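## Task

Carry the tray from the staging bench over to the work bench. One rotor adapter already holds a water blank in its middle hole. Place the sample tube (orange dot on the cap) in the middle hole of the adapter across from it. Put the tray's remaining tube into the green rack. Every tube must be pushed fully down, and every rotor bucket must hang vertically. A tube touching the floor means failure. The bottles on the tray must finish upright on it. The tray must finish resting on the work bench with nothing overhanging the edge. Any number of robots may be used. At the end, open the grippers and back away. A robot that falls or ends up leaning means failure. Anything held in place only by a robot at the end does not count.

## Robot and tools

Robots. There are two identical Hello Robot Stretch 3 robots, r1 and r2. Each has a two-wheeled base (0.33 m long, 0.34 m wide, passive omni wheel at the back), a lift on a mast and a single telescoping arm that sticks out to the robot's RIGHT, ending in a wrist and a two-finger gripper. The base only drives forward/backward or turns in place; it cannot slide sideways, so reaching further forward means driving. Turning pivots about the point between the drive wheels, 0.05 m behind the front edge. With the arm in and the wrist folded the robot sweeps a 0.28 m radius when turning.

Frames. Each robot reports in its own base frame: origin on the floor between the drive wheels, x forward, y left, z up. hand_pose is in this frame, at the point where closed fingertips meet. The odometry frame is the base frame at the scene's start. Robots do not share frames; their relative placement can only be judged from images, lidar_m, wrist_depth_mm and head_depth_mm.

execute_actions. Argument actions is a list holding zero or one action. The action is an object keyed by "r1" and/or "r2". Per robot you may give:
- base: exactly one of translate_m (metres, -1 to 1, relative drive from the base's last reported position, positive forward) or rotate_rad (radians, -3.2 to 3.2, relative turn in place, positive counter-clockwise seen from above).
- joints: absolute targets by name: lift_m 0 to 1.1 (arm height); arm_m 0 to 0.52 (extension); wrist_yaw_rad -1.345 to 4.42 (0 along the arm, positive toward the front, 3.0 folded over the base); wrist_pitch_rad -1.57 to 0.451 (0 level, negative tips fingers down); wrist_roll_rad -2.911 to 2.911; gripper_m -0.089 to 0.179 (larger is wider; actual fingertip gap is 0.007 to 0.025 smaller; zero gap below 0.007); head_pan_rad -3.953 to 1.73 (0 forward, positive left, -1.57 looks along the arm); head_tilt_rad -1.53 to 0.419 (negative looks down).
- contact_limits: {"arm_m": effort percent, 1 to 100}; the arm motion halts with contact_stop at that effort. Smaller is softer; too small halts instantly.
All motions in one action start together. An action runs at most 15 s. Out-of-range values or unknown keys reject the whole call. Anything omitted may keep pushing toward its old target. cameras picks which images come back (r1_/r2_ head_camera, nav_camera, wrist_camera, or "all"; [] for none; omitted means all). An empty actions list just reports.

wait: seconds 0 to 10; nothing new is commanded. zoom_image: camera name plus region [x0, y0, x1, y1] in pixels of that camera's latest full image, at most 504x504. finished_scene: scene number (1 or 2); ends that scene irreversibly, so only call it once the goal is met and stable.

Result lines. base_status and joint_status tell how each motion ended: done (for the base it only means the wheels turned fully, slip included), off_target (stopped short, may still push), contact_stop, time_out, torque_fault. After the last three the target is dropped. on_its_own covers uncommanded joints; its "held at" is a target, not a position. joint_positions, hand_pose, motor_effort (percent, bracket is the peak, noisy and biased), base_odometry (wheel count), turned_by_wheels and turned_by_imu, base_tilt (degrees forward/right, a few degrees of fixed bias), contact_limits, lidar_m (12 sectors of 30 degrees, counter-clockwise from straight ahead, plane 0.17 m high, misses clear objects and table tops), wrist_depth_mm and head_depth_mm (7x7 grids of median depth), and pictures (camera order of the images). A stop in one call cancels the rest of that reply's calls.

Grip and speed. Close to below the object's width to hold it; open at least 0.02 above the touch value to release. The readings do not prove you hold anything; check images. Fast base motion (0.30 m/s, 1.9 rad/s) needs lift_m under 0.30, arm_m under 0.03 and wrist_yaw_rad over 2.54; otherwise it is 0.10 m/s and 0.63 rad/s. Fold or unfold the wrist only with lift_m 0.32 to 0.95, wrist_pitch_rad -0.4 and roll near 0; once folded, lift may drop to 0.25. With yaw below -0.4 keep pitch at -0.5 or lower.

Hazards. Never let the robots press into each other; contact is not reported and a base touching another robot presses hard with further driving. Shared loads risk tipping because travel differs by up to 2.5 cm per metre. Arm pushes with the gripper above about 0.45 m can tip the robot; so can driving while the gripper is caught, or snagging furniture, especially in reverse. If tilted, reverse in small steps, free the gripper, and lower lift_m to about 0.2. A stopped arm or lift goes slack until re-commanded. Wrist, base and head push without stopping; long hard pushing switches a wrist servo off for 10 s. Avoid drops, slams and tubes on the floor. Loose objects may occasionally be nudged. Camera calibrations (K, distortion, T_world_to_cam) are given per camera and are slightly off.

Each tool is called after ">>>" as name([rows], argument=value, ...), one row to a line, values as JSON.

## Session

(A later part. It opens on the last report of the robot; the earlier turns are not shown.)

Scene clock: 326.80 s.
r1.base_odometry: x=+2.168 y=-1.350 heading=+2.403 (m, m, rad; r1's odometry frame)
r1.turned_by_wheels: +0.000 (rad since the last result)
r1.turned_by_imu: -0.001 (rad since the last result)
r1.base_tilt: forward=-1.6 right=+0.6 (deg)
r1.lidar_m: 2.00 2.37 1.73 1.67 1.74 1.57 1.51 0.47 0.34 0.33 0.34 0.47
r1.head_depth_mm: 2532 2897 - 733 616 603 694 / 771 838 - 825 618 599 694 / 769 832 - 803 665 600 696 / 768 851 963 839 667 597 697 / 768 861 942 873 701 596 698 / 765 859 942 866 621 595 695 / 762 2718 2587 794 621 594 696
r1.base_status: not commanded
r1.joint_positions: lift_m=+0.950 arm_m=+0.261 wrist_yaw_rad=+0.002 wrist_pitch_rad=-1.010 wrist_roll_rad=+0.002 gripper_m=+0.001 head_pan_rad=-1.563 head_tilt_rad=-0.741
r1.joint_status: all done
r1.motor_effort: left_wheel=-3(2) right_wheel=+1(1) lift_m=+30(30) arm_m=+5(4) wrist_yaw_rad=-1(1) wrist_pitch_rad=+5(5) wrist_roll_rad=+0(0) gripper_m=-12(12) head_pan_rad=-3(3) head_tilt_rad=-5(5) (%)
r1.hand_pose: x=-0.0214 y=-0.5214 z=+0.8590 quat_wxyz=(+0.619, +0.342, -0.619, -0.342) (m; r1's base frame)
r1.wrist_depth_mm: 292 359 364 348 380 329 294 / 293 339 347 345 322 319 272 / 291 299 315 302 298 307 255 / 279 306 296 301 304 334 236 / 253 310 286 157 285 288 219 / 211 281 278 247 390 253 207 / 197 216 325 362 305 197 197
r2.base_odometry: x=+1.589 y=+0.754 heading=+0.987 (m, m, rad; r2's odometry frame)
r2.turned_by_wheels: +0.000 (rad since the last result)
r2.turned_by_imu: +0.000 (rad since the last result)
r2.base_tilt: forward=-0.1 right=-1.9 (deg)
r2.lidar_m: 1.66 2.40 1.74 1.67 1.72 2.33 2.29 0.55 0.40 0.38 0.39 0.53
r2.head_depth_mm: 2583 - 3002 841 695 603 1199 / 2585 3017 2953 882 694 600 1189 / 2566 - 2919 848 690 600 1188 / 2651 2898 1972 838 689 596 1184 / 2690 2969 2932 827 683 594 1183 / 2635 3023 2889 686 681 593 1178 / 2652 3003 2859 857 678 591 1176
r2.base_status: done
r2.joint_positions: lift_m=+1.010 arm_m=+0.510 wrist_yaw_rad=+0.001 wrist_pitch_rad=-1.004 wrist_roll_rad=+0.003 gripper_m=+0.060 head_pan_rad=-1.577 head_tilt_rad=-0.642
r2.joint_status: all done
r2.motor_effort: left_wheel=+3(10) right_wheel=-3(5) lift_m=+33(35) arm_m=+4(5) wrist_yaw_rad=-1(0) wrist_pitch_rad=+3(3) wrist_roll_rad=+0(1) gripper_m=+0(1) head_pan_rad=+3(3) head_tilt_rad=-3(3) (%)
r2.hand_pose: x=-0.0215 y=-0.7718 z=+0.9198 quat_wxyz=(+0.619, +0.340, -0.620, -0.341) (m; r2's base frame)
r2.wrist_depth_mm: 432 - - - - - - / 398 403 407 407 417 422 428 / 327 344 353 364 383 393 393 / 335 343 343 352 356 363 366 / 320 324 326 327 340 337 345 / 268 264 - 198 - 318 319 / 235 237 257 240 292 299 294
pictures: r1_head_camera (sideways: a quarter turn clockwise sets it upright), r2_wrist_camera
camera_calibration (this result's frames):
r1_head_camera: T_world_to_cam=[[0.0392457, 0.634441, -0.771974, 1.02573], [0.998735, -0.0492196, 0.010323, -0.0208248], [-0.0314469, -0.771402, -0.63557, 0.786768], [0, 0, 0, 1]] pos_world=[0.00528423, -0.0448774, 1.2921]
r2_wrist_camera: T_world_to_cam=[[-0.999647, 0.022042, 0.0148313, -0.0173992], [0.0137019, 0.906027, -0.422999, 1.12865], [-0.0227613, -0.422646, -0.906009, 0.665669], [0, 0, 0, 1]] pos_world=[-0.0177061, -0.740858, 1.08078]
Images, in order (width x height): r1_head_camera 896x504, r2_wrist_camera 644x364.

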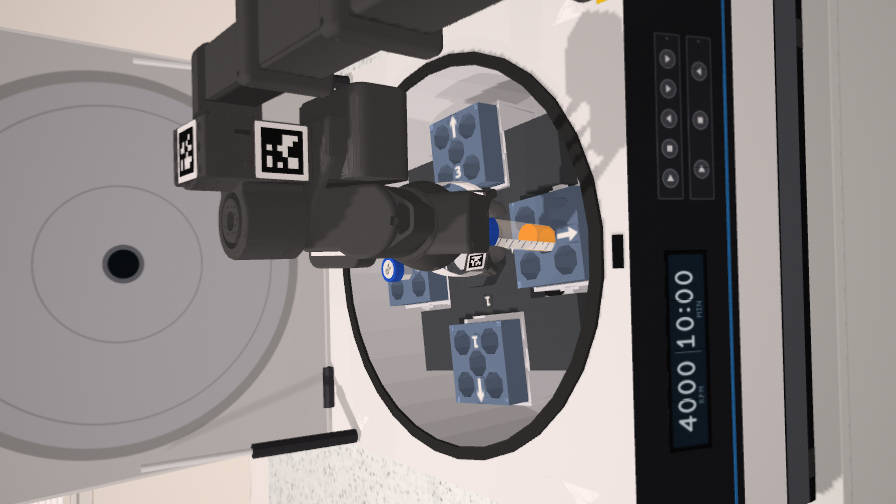

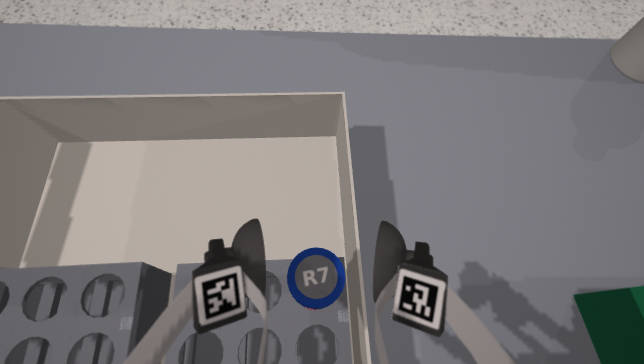

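>>> execute_actions([
  {"r1":{"joints":{"lift_m":0.885}},"r2":{"joints":{"lift_m":0.967}}},
], cameras=["r2_wrist_camera"])

>>> execute_actions([
  {"r1":{"joints":{"gripper_m":0.05}},"r2":{"joints":{"gripper_m":0.0}}},
], cameras=[])

>>> execute_actions([
  {"r1":{"joints":{"lift_m":1.05}},"r2":{"joints":{"lift_m":1.095}}},
], cameras=["r1_wrist_camera","r1_head_camera"])

>>> execute_actions([
  {"r1":{"base":{"translate_m":1},"joints":{"arm_m":0.0}},"r2":{"base":{"translate_m":-0.27},"joints":{"arm_m":0.4}}},
], cameras=["r2_wrist_camera","r2_head_camera"])

Scene clock: 333.40 s.
r1.base_odometry: x=+2.168 y=-1.350 heading=+2.403 (m, m, rad; r1's odometry frame)
r1.turned_by_wheels: +0.000 (rad since the last result)
r1.turned_by_imu: +0.000 (rad since the last result)
r1.base_tilt: forward=-1.7 right=+0.7 (deg)
r1.lidar_m: 1.99 2.36 1.73 1.67 1.74 1.57 1.52 0.47 0.34 0.33 0.34 0.47
r1.head_depth_mm: 2526 2906 2756 - 586 609 695 / 772 866 936 821 618 600 696 / 768 866 932 - 612 600 696 / 770 859 963 866 599 598 697 / 767 860 944 871 701 599 697 / 765 859 940 865 622 593 694 / 761 2793 2590 797 624 596 694
r1.base_status: not commanded
r1.joint_positions: lift_m=+0.885 arm_m=+0.261 wrist_yaw_rad=+0.001 wrist_pitch_rad=-1.007 wrist_roll_rad=+0.002 gripper_m=+0.001 head_pan_rad=-1.563 head_tilt_rad=-0.741
r1.joint_status: all done
r1.motor_effort: left_wheel=-2(2) right_wheel=+0(1) lift_m=+30(29) arm_m=+4(4) wrist_yaw_rad=-1(1) wrist_pitch_rad=+3(5) wrist_roll_rad=+0(1) gripper_m=-12(14) head_pan_rad=-2(3) head_tilt_rad=-6(6) (%)
r1.hand_pose: x=-0.0214 y=-0.5222 z=+0.7944 quat_wxyz=(+0.619, +0.341, -0.619, -0.341) (m; r1's base frame)
r1.wrist_depth_mm: 271 257 285 284 260 258 243 / 234 234 257 238 257 235 245 / 226 222 248 245 248 255 237 / 270 233 229 207 231 234 220 / 254 218 218 158 221 225 194 / 215 229 215 185 323 256 162 / 174 219 298 298 282 178 137
r2.base_odometry: x=+1.589 y=+0.754 heading=+0.987 (m, m, rad; r2's odometry frame)
r2.turned_by_wheels: +0.000 (rad since the last result)
r2.turned_by_imu: +0.000 (rad since the last result)
r2.base_tilt: forward=+0.0 right=-2.0 (deg)
r2.lidar_m: 1.66 2.40 1.73 1.67 1.72 2.33 2.29 0.55 0.40 0.38 0.39 0.53
r2.head_depth_mm: 2633 2829 - 841 697 602 1194 / 2650 3069 3013 883 693 601 1192 / 2686 - 1144 848 691 599 1189 / 2665 2954 1033 836 688 597 1183 / 2655 2965 2930 828 684 594 1181 / 2685 2993 2922 687 683 592 1179 / 2648 2977 2886 859 678 591 1178
r2.base_status: not commanded
r2.joint_positions: lift_m=+0.967 arm_m=+0.510 wrist_yaw_rad=+0.001 wrist_pitch_rad=-1.004 wrist_roll_rad=+0.003 gripper_m=+0.060 head_pan_rad=-1.577 head_tilt_rad=-0.642
r2.joint_status: all done
r2.motor_effort: left_wheel=+3(3) right_wheel=-3(3) lift_m=+33(34) arm_m=+3(4) wrist_yaw_rad=-1(1) wrist_pitch_rad=+3(3) wrist_roll_rad=+0(1) gripper_m=+0(0) head_pan_rad=+3(3) head_tilt_rad=-3(4) (%)
r2.hand_pose: x=-0.0215 y=-0.7718 z=+0.8768 quat_wxyz=(+0.619, +0.340, -0.620, -0.341) (m; r2's base frame)
r2.wrist_depth_mm: 373 380 385 387 397 402 402 / 285 285 292 300 363 368 372 / 308 315 321 328 333 339 341 / 293 300 303 300 311 317 319 / 275 278 281 227 292 293 295 / 229 213 - 153 - 275 278 / 195 215 233 237 253 259 259
pictures: r2_wrist_camera
camera_calibration (this result's frames):
r2_wrist_camera: T_world_to_cam=[[-0.999647, 0.0220415, 0.0148315, -0.0167618], [0.0137015, 0.906028, -0.422995, 1.11045], [-0.0227612, -0.422643, -0.906011, 0.626707], [0, 0, 0, 1]] pos_world=[-0.0177061, -0.740859, 1.03777]
Images, in order (width x height): r2_wrist_camera 644x364.

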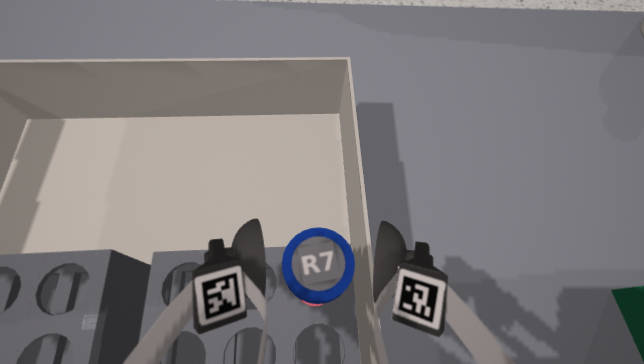

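Scene clock: 334.50 s.
r1.base_odometry: x=+2.168 y=-1.350 heading=+2.403 (m, m, rad; r1's odometry frame)
r1.turned_by_wheels: +0.000 (rad since the last result)
r1.turned_by_imu: +0.000 (rad since the last result)
r1.base_tilt: forward=-1.6 right=+0.7 (deg)
r1.lidar_m: 1.99 2.36 1.73 1.67 1.73 1.57 1.51 0.46 0.34 0.33 0.34 0.47
r1.head_depth_mm: 2537 2902 2776 - 586 609 696 / 770 868 932 821 618 602 695 / 768 864 928 - 614 601 695 / 766 862 967 866 600 598 698 / 768 859 944 869 701 598 697 / 764 860 942 864 622 597 694 / 764 2749 2563 795 625 593 694
r1.base_status: not commanded
r1.joint_positions: lift_m=+0.885 arm_m=+0.261 wrist_yaw_rad=+0.001 wrist_pitch_rad=-1.007 wrist_roll_rad=+0.002 gripper_m=+0.050 head_pan_rad=-1.563 head_tilt_rad=-0.741
r1.joint_status: all done
r1.motor_effort: left_wheel=-2(2) right_wheel=+1(1) lift_m=+30(30) arm_m=+4(4) wrist_yaw_rad=-2(1) wrist_pitch_rad=+3(3) wrist_roll_rad=+0(1) gripper_m=-1(83) head_pan_rad=-2(2) head_tilt_rad=-6(6) (%)
r1.hand_pose: x=-0.0214 y=-0.5222 z=+0.7944 quat_wxyz=(+0.619, +0.341, -0.619, -0.341) (m; r1's base frame)
r1.wrist_depth_mm: 271 256 286 285 259 256 241 / 234 236 259 238 258 235 243 / 225 222 248 243 249 255 237 / 270 234 228 208 232 235 221 / 253 219 219 163 221 224 194 / 215 218 222 222 266 254 163 / 174 218 301 295 275 178 137
r2.base_odometry: x=+1.589 y=+0.754 heading=+0.987 (m, m, rad; r2's odometry frame)
r2.turned_by_wheels: +0.000 (rad since the last result)
r2.turned_by_imu: +0.000 (rad since the last result)
r2.base_tilt: forward=+0.0 right=-2.1 (deg)
r2.lidar_m: 1.66 2.40 1.73 1.66 1.72 2.33 2.29 0.55 0.40 0.38 0.39 0.53
r2.head_depth_mm: 2653 2825 - 839 697 603 1195 / 2588 3055 2996 884 692 601 1192 / 2644 - 1155 845 690 598 1188 / 2646 2960 1991 838 687 596 1185 / 2672 2944 2930 825 685 595 1182 / 2688 2989 2901 686 684 594 1175 / 2670 2993 2892 860 679 590 1177
r2.base_status: not commanded
r2.joint_positions: lift_m=+0.967 arm_m=+0.510 wrist_yaw_rad=+0.001 wrist_pitch_rad=-1.004 wrist_roll_rad=+0.003 gripper_m=+0.001 head_pan_rad=-1.577 head_tilt_rad=-0.642
r2.joint_status: all done
r2.motor_effort: left_wheel=+3(4) right_wheel=-2(2) lift_m=+33(33) arm_m=+4(4) wrist_yaw_rad=+0(0) wrist_pitch_rad=+3(3) wrist_roll_rad=-1(1) gripper_m=-11(86) head_pan_rad=+3(3) head_tilt_rad=-3(3) (%)
r2.hand_pose: x=-0.0215 y=-0.7718 z=+0.8768 quat_wxyz=(+0.619, +0.340, -0.620, -0.341) (m; r2's base frame)
r2.wrist_depth_mm: 371 380 382 386 394 401 410 / 283 288 293 301 364 366 370 / 310 316 321 325 336 338 343 / 294 294 303 302 313 312 319 / 274 277 282 254 292 292 297 / 228 210 254 150 275 275 279 / 196 198 225 219 251 258 261
pictures: none
No camera images: the call's "cameras" was empty. Leave "cameras" out to get every camera's image.

Scene clock: 336.83 s.
r1.base_odometry: x=+2.168 y=-1.350 heading=+2.403 (m, m, rad; r1's odometry frame)
r1.turned_by_wheels: +0.000 (rad since the last result)
r1.turned_by_imu: +0.000 (rad since the last result)
r1.base_tilt: forward=-1.7 right=+0.4 (deg)
r1.lidar_m: 1.99 2.36 1.73 1.67 1.73 1.56 1.51 0.47 0.34 0.33 0.34 0.47
r1.head_depth_mm: - 2908 2632 790 616 603 696 / - - 934 839 616 601 693 / - - 950 829 665 600 698 / 762 854 964 858 667 598 697 / 767 862 947 872 702 597 699 / 765 862 941 865 622 596 695 / 765 2749 2596 795 625 596 695
r1.base_status: not commanded
r1.joint_positions: lift_m=+1.050 arm_m=+0.261 wrist_yaw_rad=+0.001 wrist_pitch_rad=-1.007 wrist_roll_rad=+0.002 gripper_m=+0.050 head_pan_rad=-1.563 head_tilt_rad=-0.741
r1.joint_status: all done
r1.motor_effort: left_wheel=-2(2) right_wheel=+1(1) lift_m=+39(39) arm_m=+4(4) wrist_yaw_rad=-1(0) wrist_pitch_rad=+3(3) wrist_roll_rad=-1(1) gripper_m=+0(1) head_pan_rad=-2(3) head_tilt_rad=-5(7) (%)
r1.hand_pose: x=-0.0214 y=-0.5222 z=+0.9591 quat_wxyz=(+0.619, +0.341, -0.619, -0.341) (m; r1's base frame)
r1.wrist_depth_mm: 719 422 450 476 436 429 - / - 401 465 452 477 399 - / - 403 441 443 415 377 - / - 388 403 401 404 356 - / 327 380 393 394 400 334 - / 306 308 467 347 430 309 - / 292 289 359 441 309 290 297
r2.base_odometry: x=+1.589 y=+0.754 heading=+0.987 (m, m, rad; r2's odometry frame)
r2.turned_by_wheels: +0.000 (rad since the last result)
r2.turned_by_imu: +0.000 (rad since the last result)
r2.base_tilt: forward=+0.0 right=-2.0 (deg)
r2.lidar_m: 1.65 2.40 1.73 1.66 1.72 2.32 2.29 0.55 0.40 0.38 0.39 0.53
r2.head_depth_mm: 2689 2952 2991 838 697 604 1196 / 2681 2955 3006 885 694 602 1193 / - 3051 2919 846 690 598 1185 / 2676 2989 2961 835 689 596 1183 / 2650 2990 2923 829 685 595 1177 / 2678 3014 2883 685 682 594 1178 / 2655 2972 2879 859 679 590 1177
r2.base_status: not commanded
r2.joint_positions: lift_m=+1.095 arm_m=+0.510 wrist_yaw_rad=+0.001 wrist_pitch_rad=-1.004 wrist_roll_rad=+0.003 gripper_m=+0.001 head_pan_rad=-1.577 head_tilt_rad=-0.642
r2.joint_status: all done
r2.motor_effort: left_wheel=+3(4) right_wheel=-2(3) lift_m=+44(47) arm_m=+4(4) wrist_yaw_rad=+0(0) wrist_pitch_rad=+3(3) wrist_roll_rad=-1(0) gripper_m=-11(11) head_pan_rad=+3(2) head_tilt_rad=-3(3) (%)
r2.hand_pose: x=-0.0215 y=-0.7717 z=+1.0044 quat_wxyz=(+0.619, +0.340, -0.620, -0.341) (m; r2's base frame)
r2.wrist_depth_mm: - - - - - - - / 502 502 519 517 527 - 460 / 464 469 473 480 491 497 503 / 407 429 440 442 456 459 467 / 380 409 417 413 425 429 434 / 322 369 393 151 400 401 404 / 307 317 317 319 371 378 334
pictures: r1_head_camera (sideways: a quarter turn clockwise sets it upright), r1_wrist_camera
camera_calibration (this result's frames):
r1_head_camera: T_world_to_cam=[[0.0392457, 0.634441, -0.771974, 1.02573], [0.998735, -0.0492196, 0.010323, -0.0208248], [-0.0314469, -0.771402, -0.63557, 0.786768], [0, 0, 0, 1]] pos_world=[0.00528423, -0.0448774, 1.2921]
r1_wrist_camera: T_world_to_cam=[[-0.998987, -0.0440224, 0.00935276, -0.0569284], [-0.0444803, 0.934148, -0.354104, 0.851728], [0.00685163, -0.354161, -0.935159, 0.875954], [0, 0, 0, 1]] pos_world=[-0.0249873, -0.487918, 1.12129]
Images, in order (width x height): r1_head_camera 896x504, r1_wrist_camera 644x364.

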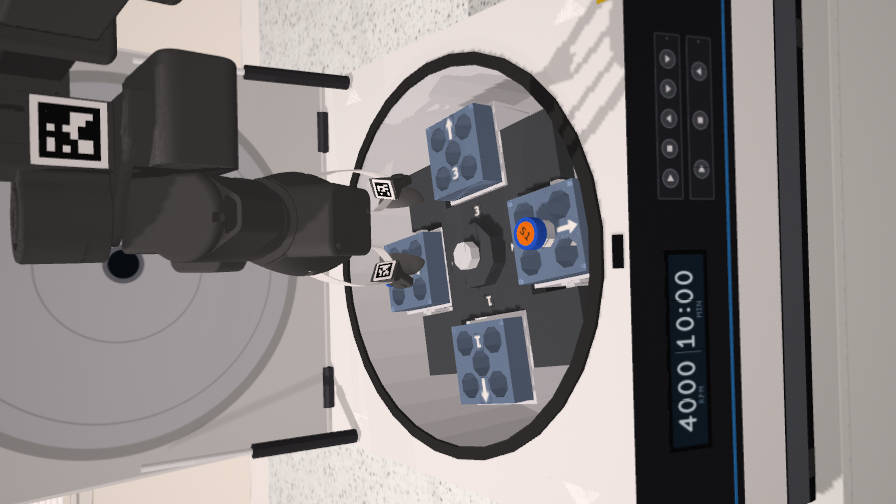

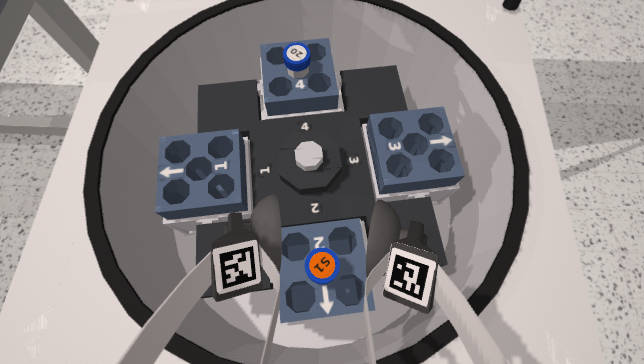

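Scene clock: 347.97 s.
r1.base_odometry: x=+1.429 y=-0.677 heading=+2.403 (m, m, rad; r1's odometry frame)
r1.turned_by_wheels: +0.000 (rad since the last result)
r1.turned_by_imu: +0.002 (rad since the last result)
r1.base_tilt: forward=-1.7 right=+0.5 (deg)
r1.lidar_m: 2.75 2.36 1.73 1.67 1.73 2.39 1.28 0.56 0.88 1.01 1.05 1.02
r1.head_depth_mm: 2622 2851 - - - - 1163 / 2638 2838 - - - - 1138 / 2623 2846 - - - - 1140 / 2618 2850 1111 - 687 567 1165 / 2633 2909 1112 845 678 582 1191 / 2619 2877 1119 847 681 584 1191 / 2625 2924 1120 798 663 583 1192
r1.base_status: done
r1.joint_positions: lift_m=+1.050 arm_m=+0.002 wrist_yaw_rad=+0.001 wrist_pitch_rad=-1.007 wrist_roll_rad=+0.002 gripper_m=+0.050 head_pan_rad=-1.563 head_tilt_rad=-0.741
r1.joint_status: all done
joint sent to its limit — the command would take r1.arm_m past its lower limit, so that joint was sent only as far as its limit.
r1.motor_effort: left_wheel=-3(2) right_wheel=+0(4) lift_m=+38(39) arm_m=-4(4) wrist_yaw_rad=-1(1) wrist_pitch_rad=+3(3) wrist_roll_rad=-1(1) gripper_m=-2(1) head_pan_rad=-2(3) head_tilt_rad=-6(6) (%)
r1.hand_pose: x=-0.0214 y=-0.2636 z=+0.9591 quat_wxyz=(+0.619, +0.341, -0.619, -0.341) (m; r1's base frame)
r1.wrist_depth_mm: 481 464 491 481 489 488 490 / 439 440 447 455 446 451 454 / 424 419 421 420 424 420 419 / 399 395 401 393 392 394 395 / - - - - - 667 586 / - - - - - - - / - - - - - - -
r2.base_odometry: x=+1.440 y=+0.528 heading=+0.987 (m, m, rad; r2's odometry frame)
r2.turned_by_wheels: +0.000 (rad since the last result)
r2.turned_by_imu: +0.001 (rad since the last result)
r2.base_tilt: forward=+0.0 right=-1.9 (deg)
r2.lidar_m: 1.68 2.38 1.74 1.66 1.72 2.32 2.02 2.24 0.40 0.38 0.40 0.54
r2.head_depth_mm: 2707 2966 3034 2203 696 604 1149 / - 2961 1100 882 693 603 878 / - 2977 1090 841 690 597 1184 / 2679 2991 1143 861 688 596 1179 / 2654 3009 2945 872 683 593 1177 / 2645 2977 2919 834 682 593 1176 / 2645 3000 2877 828 681 605 1172
r2.base_status: done
r2.joint_positions: lift_m=+1.095 arm_m=+0.400 wrist_yaw_rad=+0.001 wrist_pitch_rad=-1.005 wrist_roll_rad=+0.003 gripper_m=+0.001 head_pan_rad=-1.577 head_tilt_rad=-0.642
r2.joint_status: all done
r2.motor_effort: left_wheel=+3(5) right_wheel=-2(7) lift_m=+44(44) arm_m=-4(5) wrist_yaw_rad=+0(1) wrist_pitch_rad=+3(3) wrist_roll_rad=+0(1) gripper_m=-11(11) head_pan_rad=+3(3) head_tilt_rad=-2(3) (%)
r2.hand_pose: x=-0.0215 y=-0.6625 z=+1.0044 quat_wxyz=(+0.619, +0.340, -0.620, -0.341) (m; r2's base frame)
r2.wrist_depth_mm: 537 553 562 566 523 - - / 461 492 518 525 531 - - / 461 456 478 483 488 - - / 385 431 445 454 459 - - / 351 406 416 364 418 437 - / 374 382 393 151 401 404 - / 343 364 365 371 371 378 -
pictures: r2_head_camera (sideways: a quarter turn clockwise sets it upright), r2_wrist_camera
camera_calibration (this result's frames):
r2_head_camera: T_world_to_cam=[[-0.0388303, 0.594584, -0.803095, 1.06268], [0.999167, 0.0331909, -0.0237371, 0.0313468], [0.0125417, -0.803348, -0.595378, 0.730311], [0, 0, 0, 1]] pos_world=[0.000784084, -0.0461988, 1.28899]
r2_wrist_camera: T_world_to_cam=[[-0.999647, 0.0220225, 0.0148546, -0.0210989], [0.0136935, 0.906382, -0.422237, 1.06488], [-0.0227626, -0.421884, -0.906364, 0.789352], [0, 0, 0, 1]] pos_world=[-0.0177056, -0.631706, 1.16538]
Images, in order (width x height): r2_head_camera 896x504, r2_wrist_camera 644x364.

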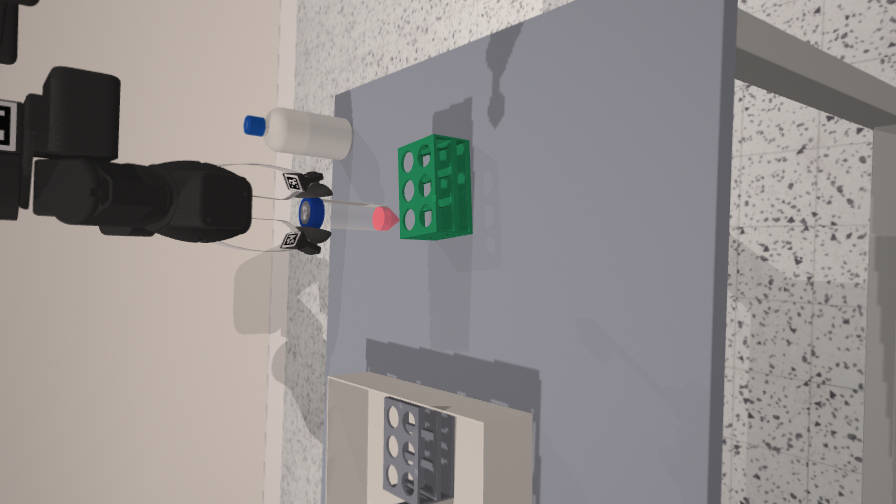

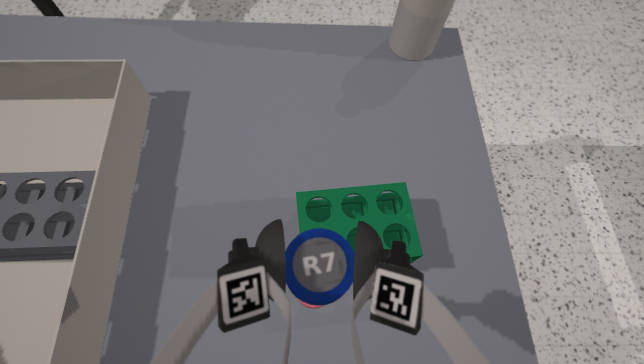

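>>> execute_actions([
  {"r1":{"base":{"translate_m":0.968},"joints":{"wrist_pitch_rad":0,"gripper_m":0.13,"lift_m":0.95}},"r2":{"base":{"translate_m":-0.008},"joints":{"arm_m":0.459,"lift_m":1.05}}},
], cameras=["r1_head_camera","r2_head_camera"])

>>> zoom_image(camera="r2_head_camera", region=[300,120,500,270])

Scene clock: 363.47 s.
r1.base_odometry: x=+0.713 y=-0.026 heading=+2.403 (m, m, rad; r1's odometry frame)
r1.turned_by_wheels: +0.000 (rad since the last result)
r1.turned_by_imu: +0.001 (rad since the last result)
r1.base_tilt: forward=-1.6 right=+0.6 (deg)
r1.lidar_m: 1.80 2.35 1.72 1.66 1.73 2.38 1.45 1.43 1.05 0.37 3.22 2.04
r1.head_depth_mm: 2575 2882 1058 868 - - - / 675 2845 1036 798 - - - / 2505 2847 1108 - - - - / 2617 2952 1108 900 - 595 1120 / 2617 2926 2731 1990 1607 1350 1187 / 2624 2905 2700 2045 1655 1380 1190 / 2634 2908 2710 2055 1655 1386 1195
r1.base_status: done
r1.joint_positions: lift_m=+0.950 arm_m=+0.002 wrist_yaw_rad=+0.001 wrist_pitch_rad=-0.022 wrist_roll_rad=+0.002 gripper_m=+0.130 head_pan_rad=-1.563 head_tilt_rad=-0.741
r1.joint_status: all done
r1.motor_effort: left_wheel=-3(3) right_wheel=+2(3) lift_m=+30(30) arm_m=-4(4) wrist_yaw_rad=-1(1) wrist_pitch_rad=+11(12) wrist_roll_rad=-1(0) gripper_m=-1(86) head_pan_rad=-3(2) head_tilt_rad=-6(5) (%)
r1.hand_pose: x=-0.0211 y=-0.4027 z=+1.0592 quat_wxyz=(+0.707, +0.009, -0.707, -0.008) (m; r1's base frame)
r1.wrist_depth_mm: - - - - 589 - - / - - - - 581 - - / - - - - - - - / - - - - - - - / - - - - - - - / - - - 711 719 - 653 / - - - 533 497 542 498
r2.base_odometry: x=+1.436 y=+0.522 heading=+0.987 (m, m, rad; r2's odometry frame)
r2.turned_by_wheels: +0.000 (rad since the last result)
r2.turned_by_imu: +0.000 (rad since the last result)
r2.base_tilt: forward=+0.0 right=-2.1 (deg)
r2.lidar_m: 1.67 2.39 1.73 1.66 1.72 2.32 2.02 2.23 0.40 0.38 0.40 0.54
r2.head_depth_mm: - 3007 3035 2199 699 604 1176 / - 2959 1154 885 692 602 910 / - 2993 1143 836 692 598 1185 / 2616 2995 2048 843 686 597 1180 / 2654 2937 2966 869 685 596 1176 / 2672 3003 2894 837 681 593 1183 / 2655 3024 2904 844 680 605 1172
r2.base_status: done
r2.joint_positions: lift_m=+1.050 arm_m=+0.459 wrist_yaw_rad=+0.001 wrist_pitch_rad=-1.005 wrist_roll_rad=+0.003 gripper_m=+0.001 head_pan_rad=-1.577 head_tilt_rad=-0.642
r2.joint_status: all done
r2.motor_effort: left_wheel=+3(4) right_wheel=-2(6) lift_m=+34(35) arm_m=+4(5) wrist_yaw_rad=-1(0) wrist_pitch_rad=+3(3) wrist_roll_rad=-1(0) gripper_m=-11(11) head_pan_rad=+3(3) head_tilt_rad=-3(3) (%)
r2.hand_pose: x=-0.0215 y=-0.7205 z=+0.9596 quat_wxyz=(+0.619, +0.340, -0.620, -0.341) (m; r2's base frame)
r2.wrist_depth_mm: 476 490 491 - 443 - - / 394 446 461 459 469 - - / 402 411 425 427 430 - - / 355 387 395 395 405 417 - / 315 366 373 323 375 386 - / 311 343 344 151 348 354 - / 313 323 326 324 331 337 -
pictures: r1_head_camera (sideways: a quarter turn clockwise sets it upright), r2_head_camera (sideways: a quarter turn clockwise sets it upright)
camera_calibration (this result's frames):
r1_head_camera: T_world_to_cam=[[0.0392867, 0.634456, -0.77196, 1.02571], [0.998731, -0.0492845, 0.0103218, -0.0208231], [-0.0314969, -0.771386, -0.635587, 0.78679], [0, 0, 0, 1]] pos_world=[0.00528133, -0.0448771, 1.2921]
r2_head_camera: T_world_to_cam=[[-0.0388302, 0.594584, -0.803095, 1.06268], [0.999167, 0.0331908, -0.0237371, 0.0313469], [0.0125416, -0.803348, -0.595378, 0.730311], [0, 0, 0, 1]] pos_world=[0.000784079, -0.0461988, 1.28899]
Images, in order (width x height): r1_head_camera 896x504, r2_head_camera 896x504.

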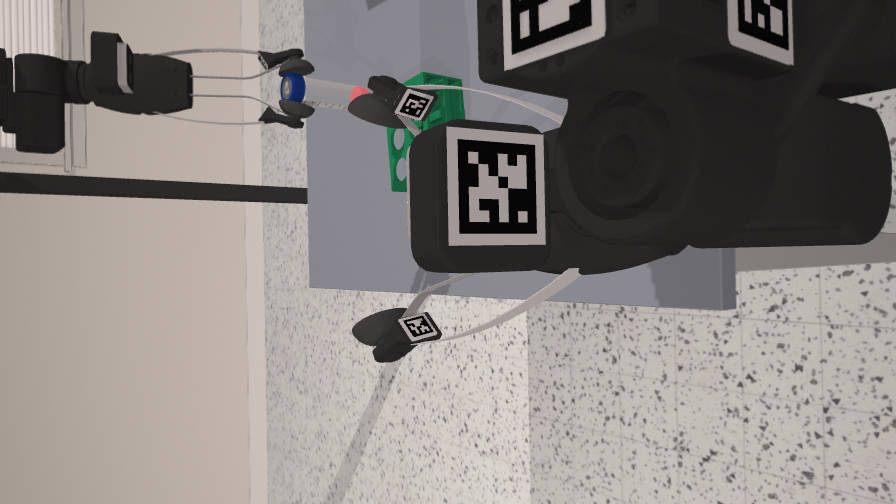

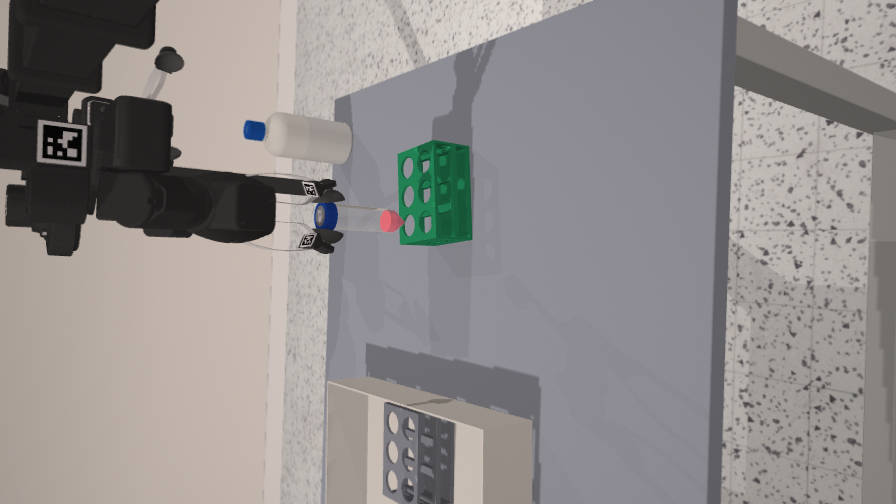

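Region (300, 120, 500, 270) of r2_head_camera's 896x504 image, scaled by 2.520, with more detail than that image has; it fills the top 378 rows of this view, and the rest is white.

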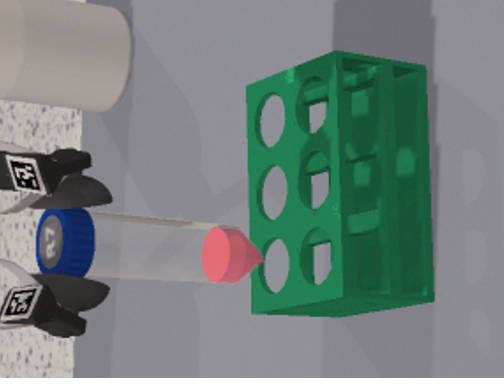

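>>> execute_actions([
  {"r1":{"joints":{"lift_m":0.757}},"r2":{"joints":{"lift_m":1.03}}},
], cameras=["r1_wrist_camera","r1_head_camera","r2_head_camera"])

>>> zoom_image(camera="r2_head_camera", region=[300,120,500,270])

>>> zoom_image(camera="r1_head_camera", region=[280,40,500,210])

Scene clock: 377.77 s.
r1.base_odometry: x=+0.713 y=-0.026 heading=+2.403 (m, m, rad; r1's odometry frame)
r1.turned_by_wheels: +0.000 (rad since the last result)
r1.turned_by_imu: -0.001 (rad since the last result)
r1.base_tilt: forward=-1.7 right=+0.7 (deg)
r1.lidar_m: 1.80 2.35 1.72 1.66 1.73 2.38 1.45 1.43 1.05 0.37 3.23 2.03
r1.head_depth_mm: 2581 2955 1059 837 674 593 1229 / 678 2823 1014 800 684 592 1241 / 2538 2893 1105 798 494 549 - / 2626 2921 1111 841 653 583 1149 / 2624 2953 2702 2021 1647 1348 1191 / 2628 2946 2695 2055 1646 1387 1185 / 2607 2942 2694 2076 1650 1380 1192
r1.base_status: not commanded
r1.joint_positions: lift_m=+0.757 arm_m=+0.002 wrist_yaw_rad=+0.001 wrist_pitch_rad=-0.021 wrist_roll_rad=+0.002 gripper_m=+0.130 head_pan_rad=-1.563 head_tilt_rad=-0.741
r1.joint_status: all done
r1.motor_effort: left_wheel=-3(3) right_wheel=+1(2) lift_m=+30(29) arm_m=-4(4) wrist_yaw_rad=-1(1) wrist_pitch_rad=+11(11) wrist_roll_rad=-1(0) gripper_m=-1(0) head_pan_rad=-3(3) head_tilt_rad=-5(6) (%)
r1.hand_pose: x=-0.0211 y=-0.4027 z=+0.8665 quat_wxyz=(+0.707, +0.008, -0.707, -0.007) (m; r1's base frame)
r1.wrist_depth_mm: - - - - - - - / - - - - - - - / - - - - 474 - - / - - - 125 443 - 649 / - - - 111 111 555 474 / - - - 111 110 - 353 / - - 261 114 116 252 267
r2.base_odometry: x=+1.436 y=+0.522 heading=+0.987 (m, m, rad; r2's odometry frame)
r2.turned_by_wheels: +0.000 (rad since the last result)
r2.turned_by_imu: +0.000 (rad since the last result)
r2.base_tilt: forward=-0.2 right=-1.9 (deg)
r2.lidar_m: 1.68 2.39 1.73 1.66 1.72 2.33 2.02 2.23 0.40 0.38 0.40 0.54
r2.head_depth_mm: 2582 3034 3033 2175 696 603 1177 / 2581 2915 1102 888 693 601 908 / 2581 - 1097 835 691 600 1198 / 2642 2891 2946 842 688 596 1185 / 2641 2993 2928 871 684 595 1180 / 2665 2965 2934 835 683 593 1180 / 2660 2984 2889 846 680 606 1171
r2.base_status: not commanded
r2.joint_positions: lift_m=+1.030 arm_m=+0.459 wrist_yaw_rad=+0.001 wrist_pitch_rad=-1.005 wrist_roll_rad=+0.003 gripper_m=+0.001 head_pan_rad=-1.577 head_tilt_rad=-0.642
r2.joint_status: all done
r2.motor_effort: left_wheel=+3(3) right_wheel=-3(2) lift_m=+34(36) arm_m=+3(4) wrist_yaw_rad=+0(1) wrist_pitch_rad=+3(3) wrist_roll_rad=-1(0) gripper_m=-11(11) head_pan_rad=+3(3) head_tilt_rad=-3(1) (%)
r2.hand_pose: x=-0.0215 y=-0.7206 z=+0.9396 quat_wxyz=(+0.619, +0.340, -0.620, -0.341) (m; r2's base frame)
r2.wrist_depth_mm: 455 460 474 473 440 - - / 356 424 438 437 449 - - / 356 392 400 400 409 424 - / 334 369 371 376 378 393 - / 313 341 349 290 347 360 - / 313 325 330 151 328 336 - / 298 304 305 307 311 319 -
pictures: r1_head_camera (sideways: a quarter turn clockwise sets it upright), r1_wrist_camera, r2_head_camera (sideways: a quarter turn clockwise sets it upright)
camera_calibration (this result's frames):
r1_head_camera: T_world_to_cam=[[0.0392868, 0.634456, -0.77196, 1.02571], [0.998731, -0.0492847, 0.0103218, -0.0208231], [-0.0314971, -0.771387, -0.635587, 0.786789], [0, 0, 0, 1]] pos_world=[0.00528132, -0.0448771, 1.2921]
r1_wrist_camera: T_world_to_cam=[[-0.998996, -0.0178252, 0.0410908, -0.0673885], [-0.0440125, 0.220409, -0.974414, 0.957345], [0.00831235, -0.975245, -0.220972, -0.0372705], [0, 0, 0, 1]] pos_world=[-0.0248759, -0.248556, 0.927384]
r2_head_camera: T_world_to_cam=[[-0.0388303, 0.594584, -0.803095, 1.06268], [0.999167, 0.0331909, -0.0237372, 0.0313469], [0.0125417, -0.803348, -0.595377, 0.730311], [0, 0, 0, 1]] pos_world=[0.000784084, -0.0461988, 1.28899]
Images, in order (width x height): r1_head_camera 896x504, r1_wrist_camera 644x364, r2_head_camera 896x504.

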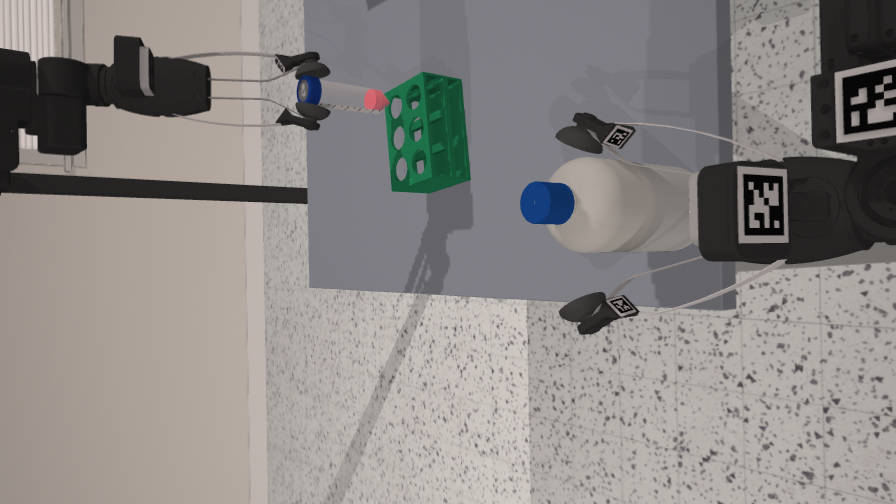

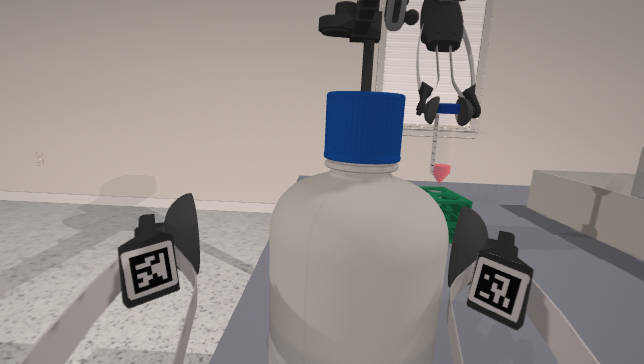

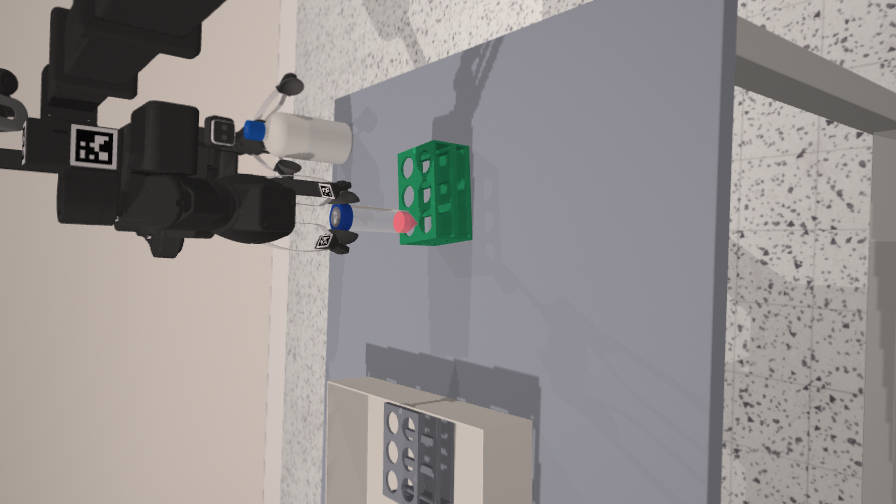

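Region (300, 120, 500, 270) of r2_head_camera's 896x504 image, scaled by 2.520, with more detail than that image has; it fills the top 378 rows of this view, and the rest is white.

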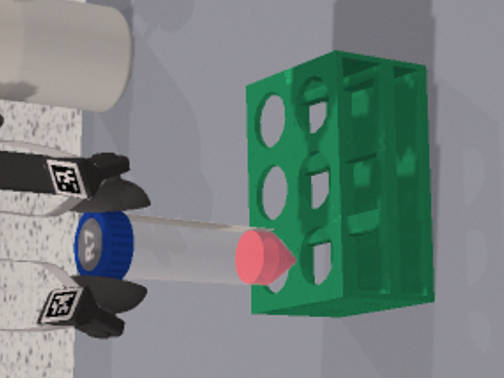

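Region (280, 40, 500, 210) of r1_head_camera's 896x504 image, scaled by 2.291, with more detail than that image has; it fills the top 389 rows of this view, and the rest is white.

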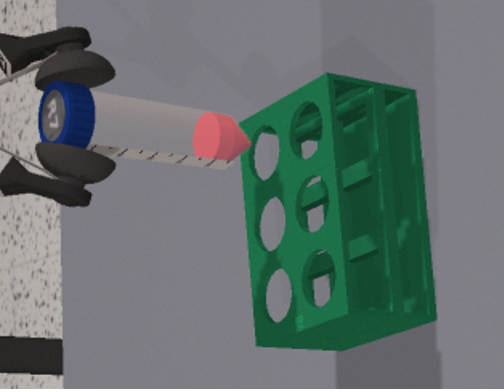

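Both views consistent with the r2-side hole.

>>> execute_actions([
  {"r1":{"base":{"translate_m":-0.017}},"r2":{"joints":{"lift_m":1.0}}},
], cameras=["r2_head_camera"])

>>> execute_actions([
  {"r1":{"joints":{"gripper_m":0.03}},"r2":{"joints":{"lift_m":0.966}}},
], cameras=["r2_head_camera"])

>>> zoom_image(camera="r2_head_camera", region=[300,120,500,270])

Scene clock: 382.90 s.
r1.base_odometry: x=+0.725 y=-0.037 heading=+2.403 (m, m, rad; r1's odometry frame)
r1.turned_by_wheels: +0.000 (rad since the last result)
r1.turned_by_imu: -0.001 (rad since the last result)
r1.base_tilt: forward=-1.6 right=+0.7 (deg)
r1.lidar_m: 1.81 2.34 1.73 1.66 1.73 2.38 1.43 1.43 1.05 0.37 3.20 2.04
r1.head_depth_mm: 2626 2953 1101 838 675 592 1239 / 679 737 1013 803 685 592 1246 / 1289 2861 1112 795 642 580 - / 2647 2928 1110 843 498 556 797 / 2625 2916 2690 1970 1576 1290 1189 / 2609 2929 2715 2033 1645 1387 1192 / 2615 2931 2700 2055 1652 1386 1193
r1.base_status: done
r1.joint_positions: lift_m=+0.757 arm_m=+0.002 wrist_yaw_rad=+0.001 wrist_pitch_rad=-0.021 wrist_roll_rad=+0.002 gripper_m=+0.130 head_pan_rad=-1.563 head_tilt_rad=-0.741
r1.joint_status: not commanded
r1.motor_effort: left_wheel=-3(7) right_wheel=+2(3) lift_m=+30(30) arm_m=-4(4) wrist_yaw_rad=-1(1) wrist_pitch_rad=+10(11) wrist_roll_rad=+0(1) gripper_m=+1(1) head_pan_rad=-2(3) head_tilt_rad=-7(6) (%)
r1.hand_pose: x=-0.0211 y=-0.4027 z=+0.8665 quat_wxyz=(+0.707, +0.008, -0.707, -0.007) (m; r1's base frame)
r1.wrist_depth_mm: - - - - 589 - - / - - - - - - - / - - - 121 - - - / - - - 123 874 800 652 / - - 124 108 415 546 451 / - - 130 109 300 - 350 / - - 228 113 245 252 269
r2.base_odometry: x=+1.436 y=+0.522 heading=+0.987 (m, m, rad; r2's odometry frame)
r2.turned_by_wheels: +0.000 (rad since the last result)
r2.turned_by_imu: +0.000 (rad since the last result)
r2.base_tilt: forward=-0.1 right=-1.9 (deg)
r2.lidar_m: 1.68 2.38 1.72 1.66 1.72 2.33 2.02 2.23 0.40 0.38 0.40 0.54
r2.head_depth_mm: 2615 - 2878 2177 697 604 1168 / 2597 2988 1100 883 693 600 910 / 2595 - 1093 830 689 598 1185 / 2641 2963 2942 842 688 597 1182 / 2663 3000 2943 871 684 594 1182 / 2677 2969 2917 835 680 593 1177 / 2678 2961 2921 846 679 607 1183
r2.base_status: not commanded
r2.joint_positions: lift_m=+1.000 arm_m=+0.459 wrist_yaw_rad=+0.001 wrist_pitch_rad=-1.005 wrist_roll_rad=+0.003 gripper_m=+0.001 head_pan_rad=-1.577 head_tilt_rad=-0.642
r2.joint_status: all done
r2.motor_effort: left_wheel=+3(3) right_wheel=-2(2) lift_m=+33(35) arm_m=+4(4) wrist_yaw_rad=-1(0) wrist_pitch_rad=+3(3) wrist_roll_rad=+0(0) gripper_m=-11(11) head_pan_rad=+3(3) head_tilt_rad=-2(3) (%)
r2.hand_pose: x=-0.0215 y=-0.7205 z=+0.9096 quat_wxyz=(+0.619, +0.340, -0.620, -0.341) (m; r2's base frame)
r2.wrist_depth_mm: 420 421 432 433 425 - - / 340 388 393 397 403 423 - / 318 357 363 368 377 387 - / 316 335 341 342 348 353 - / 302 315 322 260 274 330 - / 291 295 303 151 252 309 - / 276 281 277 282 280 289 990
pictures: r2_head_camera (sideways: a quarter turn clockwise sets it upright)
camera_calibration (this result's frames):
r2_head_camera: T_world_to_cam=[[-0.0388302, 0.594584, -0.803095, 1.06268], [0.999167, 0.0331908, -0.0237371, 0.0313469], [0.0125416, -0.803348, -0.595378, 0.730311], [0, 0, 0, 1]] pos_world=[0.000784079, -0.0461988, 1.28899]
Images, in order (width x height): r2_head_camera 896x504.

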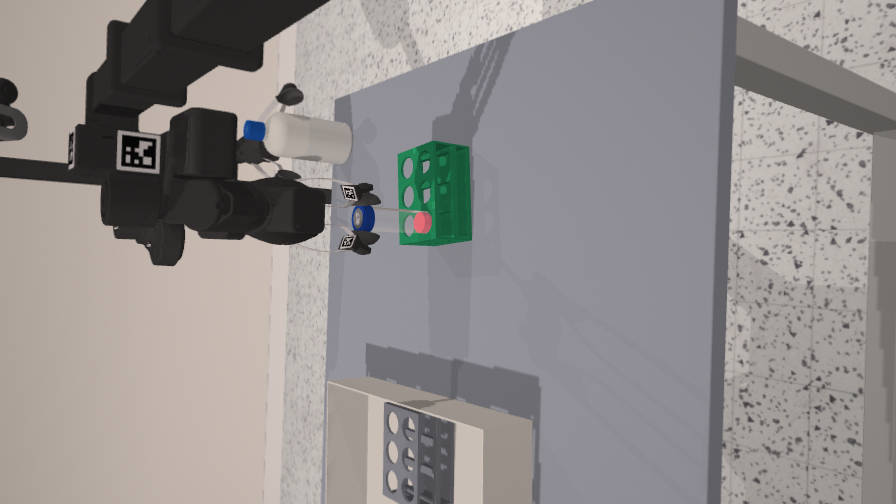

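Scene clock: 384.40 s.
r1.base_odometry: x=+0.725 y=-0.037 heading=+2.403 (m, m, rad; r1's odometry frame)
r1.turned_by_wheels: +0.000 (rad since the last result)
r1.turned_by_imu: +0.000 (rad since the last result)
r1.base_tilt: forward=-1.6 right=+0.7 (deg)
r1.lidar_m: 1.81 2.34 1.72 1.66 1.73 2.38 1.43 1.43 1.05 0.36 3.22 2.05
r1.head_depth_mm: 2618 2906 1105 836 675 592 1236 / 710 750 972 801 674 593 1247 / 888 2871 1107 798 517 574 - / 2622 2944 1114 841 498 556 781 / 2611 2926 2673 1974 1566 1293 1189 / 2628 2914 2699 2039 1650 1387 1191 / 2629 2910 2736 2064 1655 1388 1194
r1.base_status: not commanded
r1.joint_positions: lift_m=+0.757 arm_m=+0.002 wrist_yaw_rad=+0.002 wrist_pitch_rad=-0.021 wrist_roll_rad=+0.002 gripper_m=+0.031 head_pan_rad=-1.563 head_tilt_rad=-0.741
r1.joint_status: all done
r1.motor_effort: left_wheel=-2(3) right_wheel=+1(1) lift_m=+30(30) arm_m=-4(4) wrist_yaw_rad=-2(1) wrist_pitch_rad=+11(11) wrist_roll_rad=-1(0) gripper_m=-19(97) head_pan_rad=-3(3) head_tilt_rad=-7(6) (%)
r1.hand_pose: x=-0.0209 y=-0.4027 z=+0.8665 quat_wxyz=(+0.707, +0.008, -0.707, -0.007) (m; r1's base frame)
r1.wrist_depth_mm: - - - - 534 - - / - - - - - - - / - - - 119 - - - / - - - 120 772 793 654 / - - 113 106 115 500 454 / - - 117 106 114 347 354 / - - 228 110 236 259 267
r2.base_odometry: x=+1.436 y=+0.522 heading=+0.987 (m, m, rad; r2's odometry frame)
r2.turned_by_wheels: +0.000 (rad since the last result)
r2.turned_by_imu: +0.000 (rad since the last result)
r2.base_tilt: forward=+0.0 right=-1.9 (deg)
r2.lidar_m: 1.68 2.39 1.73 1.66 1.72 2.33 2.02 2.23 0.40 0.38 0.40 0.54
r2.head_depth_mm: 2644 2891 - 2146 695 603 1166 / 2647 - 1098 882 694 600 908 / 2566 - 1093 830 690 599 1190 / 2633 2974 2941 839 689 596 1184 / 2663 3017 2925 868 684 596 1177 / 2673 3012 2878 837 681 593 1177 / 2678 3002 2929 845 678 607 1170
r2.base_status: not commanded
r2.joint_positions: lift_m=+0.966 arm_m=+0.459 wrist_yaw_rad=+0.001 wrist_pitch_rad=-1.005 wrist_roll_rad=+0.003 gripper_m=+0.001 head_pan_rad=-1.577 head_tilt_rad=-0.642
r2.joint_status: all done
r2.motor_effort: left_wheel=+3(3) right_wheel=-2(2) lift_m=+34(33) arm_m=+4(4) wrist_yaw_rad=-1(1) wrist_pitch_rad=+3(3) wrist_roll_rad=-1(1) gripper_m=-11(11) head_pan_rad=+3(3) head_tilt_rad=-3(4) (%)
r2.hand_pose: x=-0.0215 y=-0.7205 z=+0.8756 quat_wxyz=(+0.619, +0.340, -0.620, -0.341) (m; r2's base frame)
r2.wrist_depth_mm: 368 375 386 384 392 408 - / 318 347 350 355 361 366 - / 310 320 324 326 336 337 - / 291 297 302 310 308 315 - / 277 279 283 225 231 295 - / 260 262 268 150 251 273 281 / 245 248 248 246 252 258 262
pictures: r2_head_camera (sideways: a quarter turn clockwise sets it upright)
camera_calibration (this result's frames):
r2_head_camera: T_world_to_cam=[[-0.0388302, 0.594584, -0.803095, 1.06268], [0.999167, 0.0331906, -0.0237371, 0.0313469], [0.0125415, -0.803348, -0.595378, 0.730311], [0, 0, 0, 1]] pos_world=[0.000784073, -0.0461988, 1.28899]
Images, in order (width x height): r2_head_camera 896x504.

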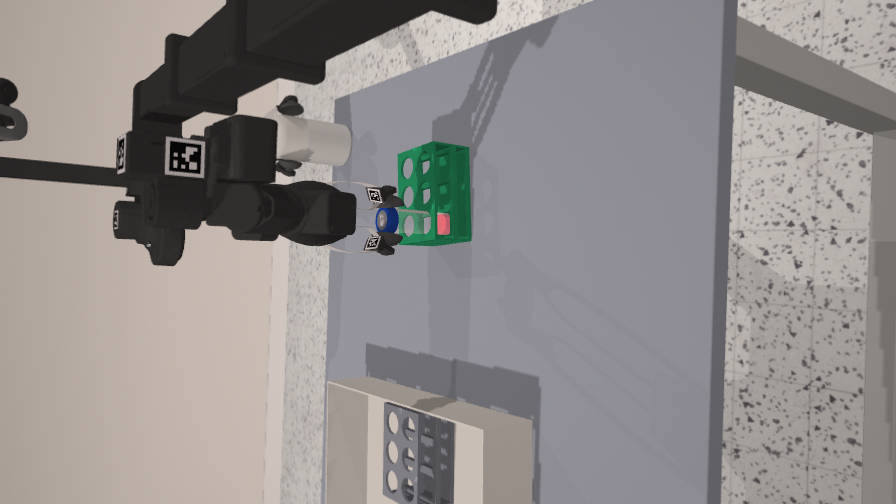

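Region (300, 120, 500, 270) of r2_head_camera's 896x504 image, scaled by 2.520, with more detail than that image has; it fills the top 378 rows of this view, and the rest is white.

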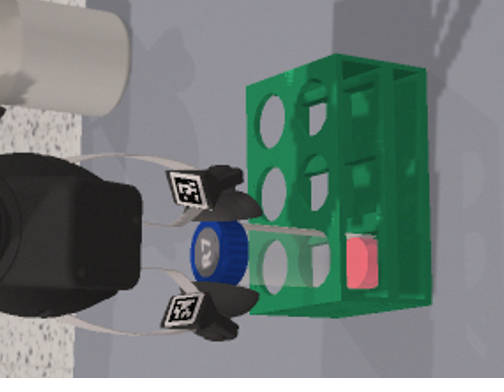

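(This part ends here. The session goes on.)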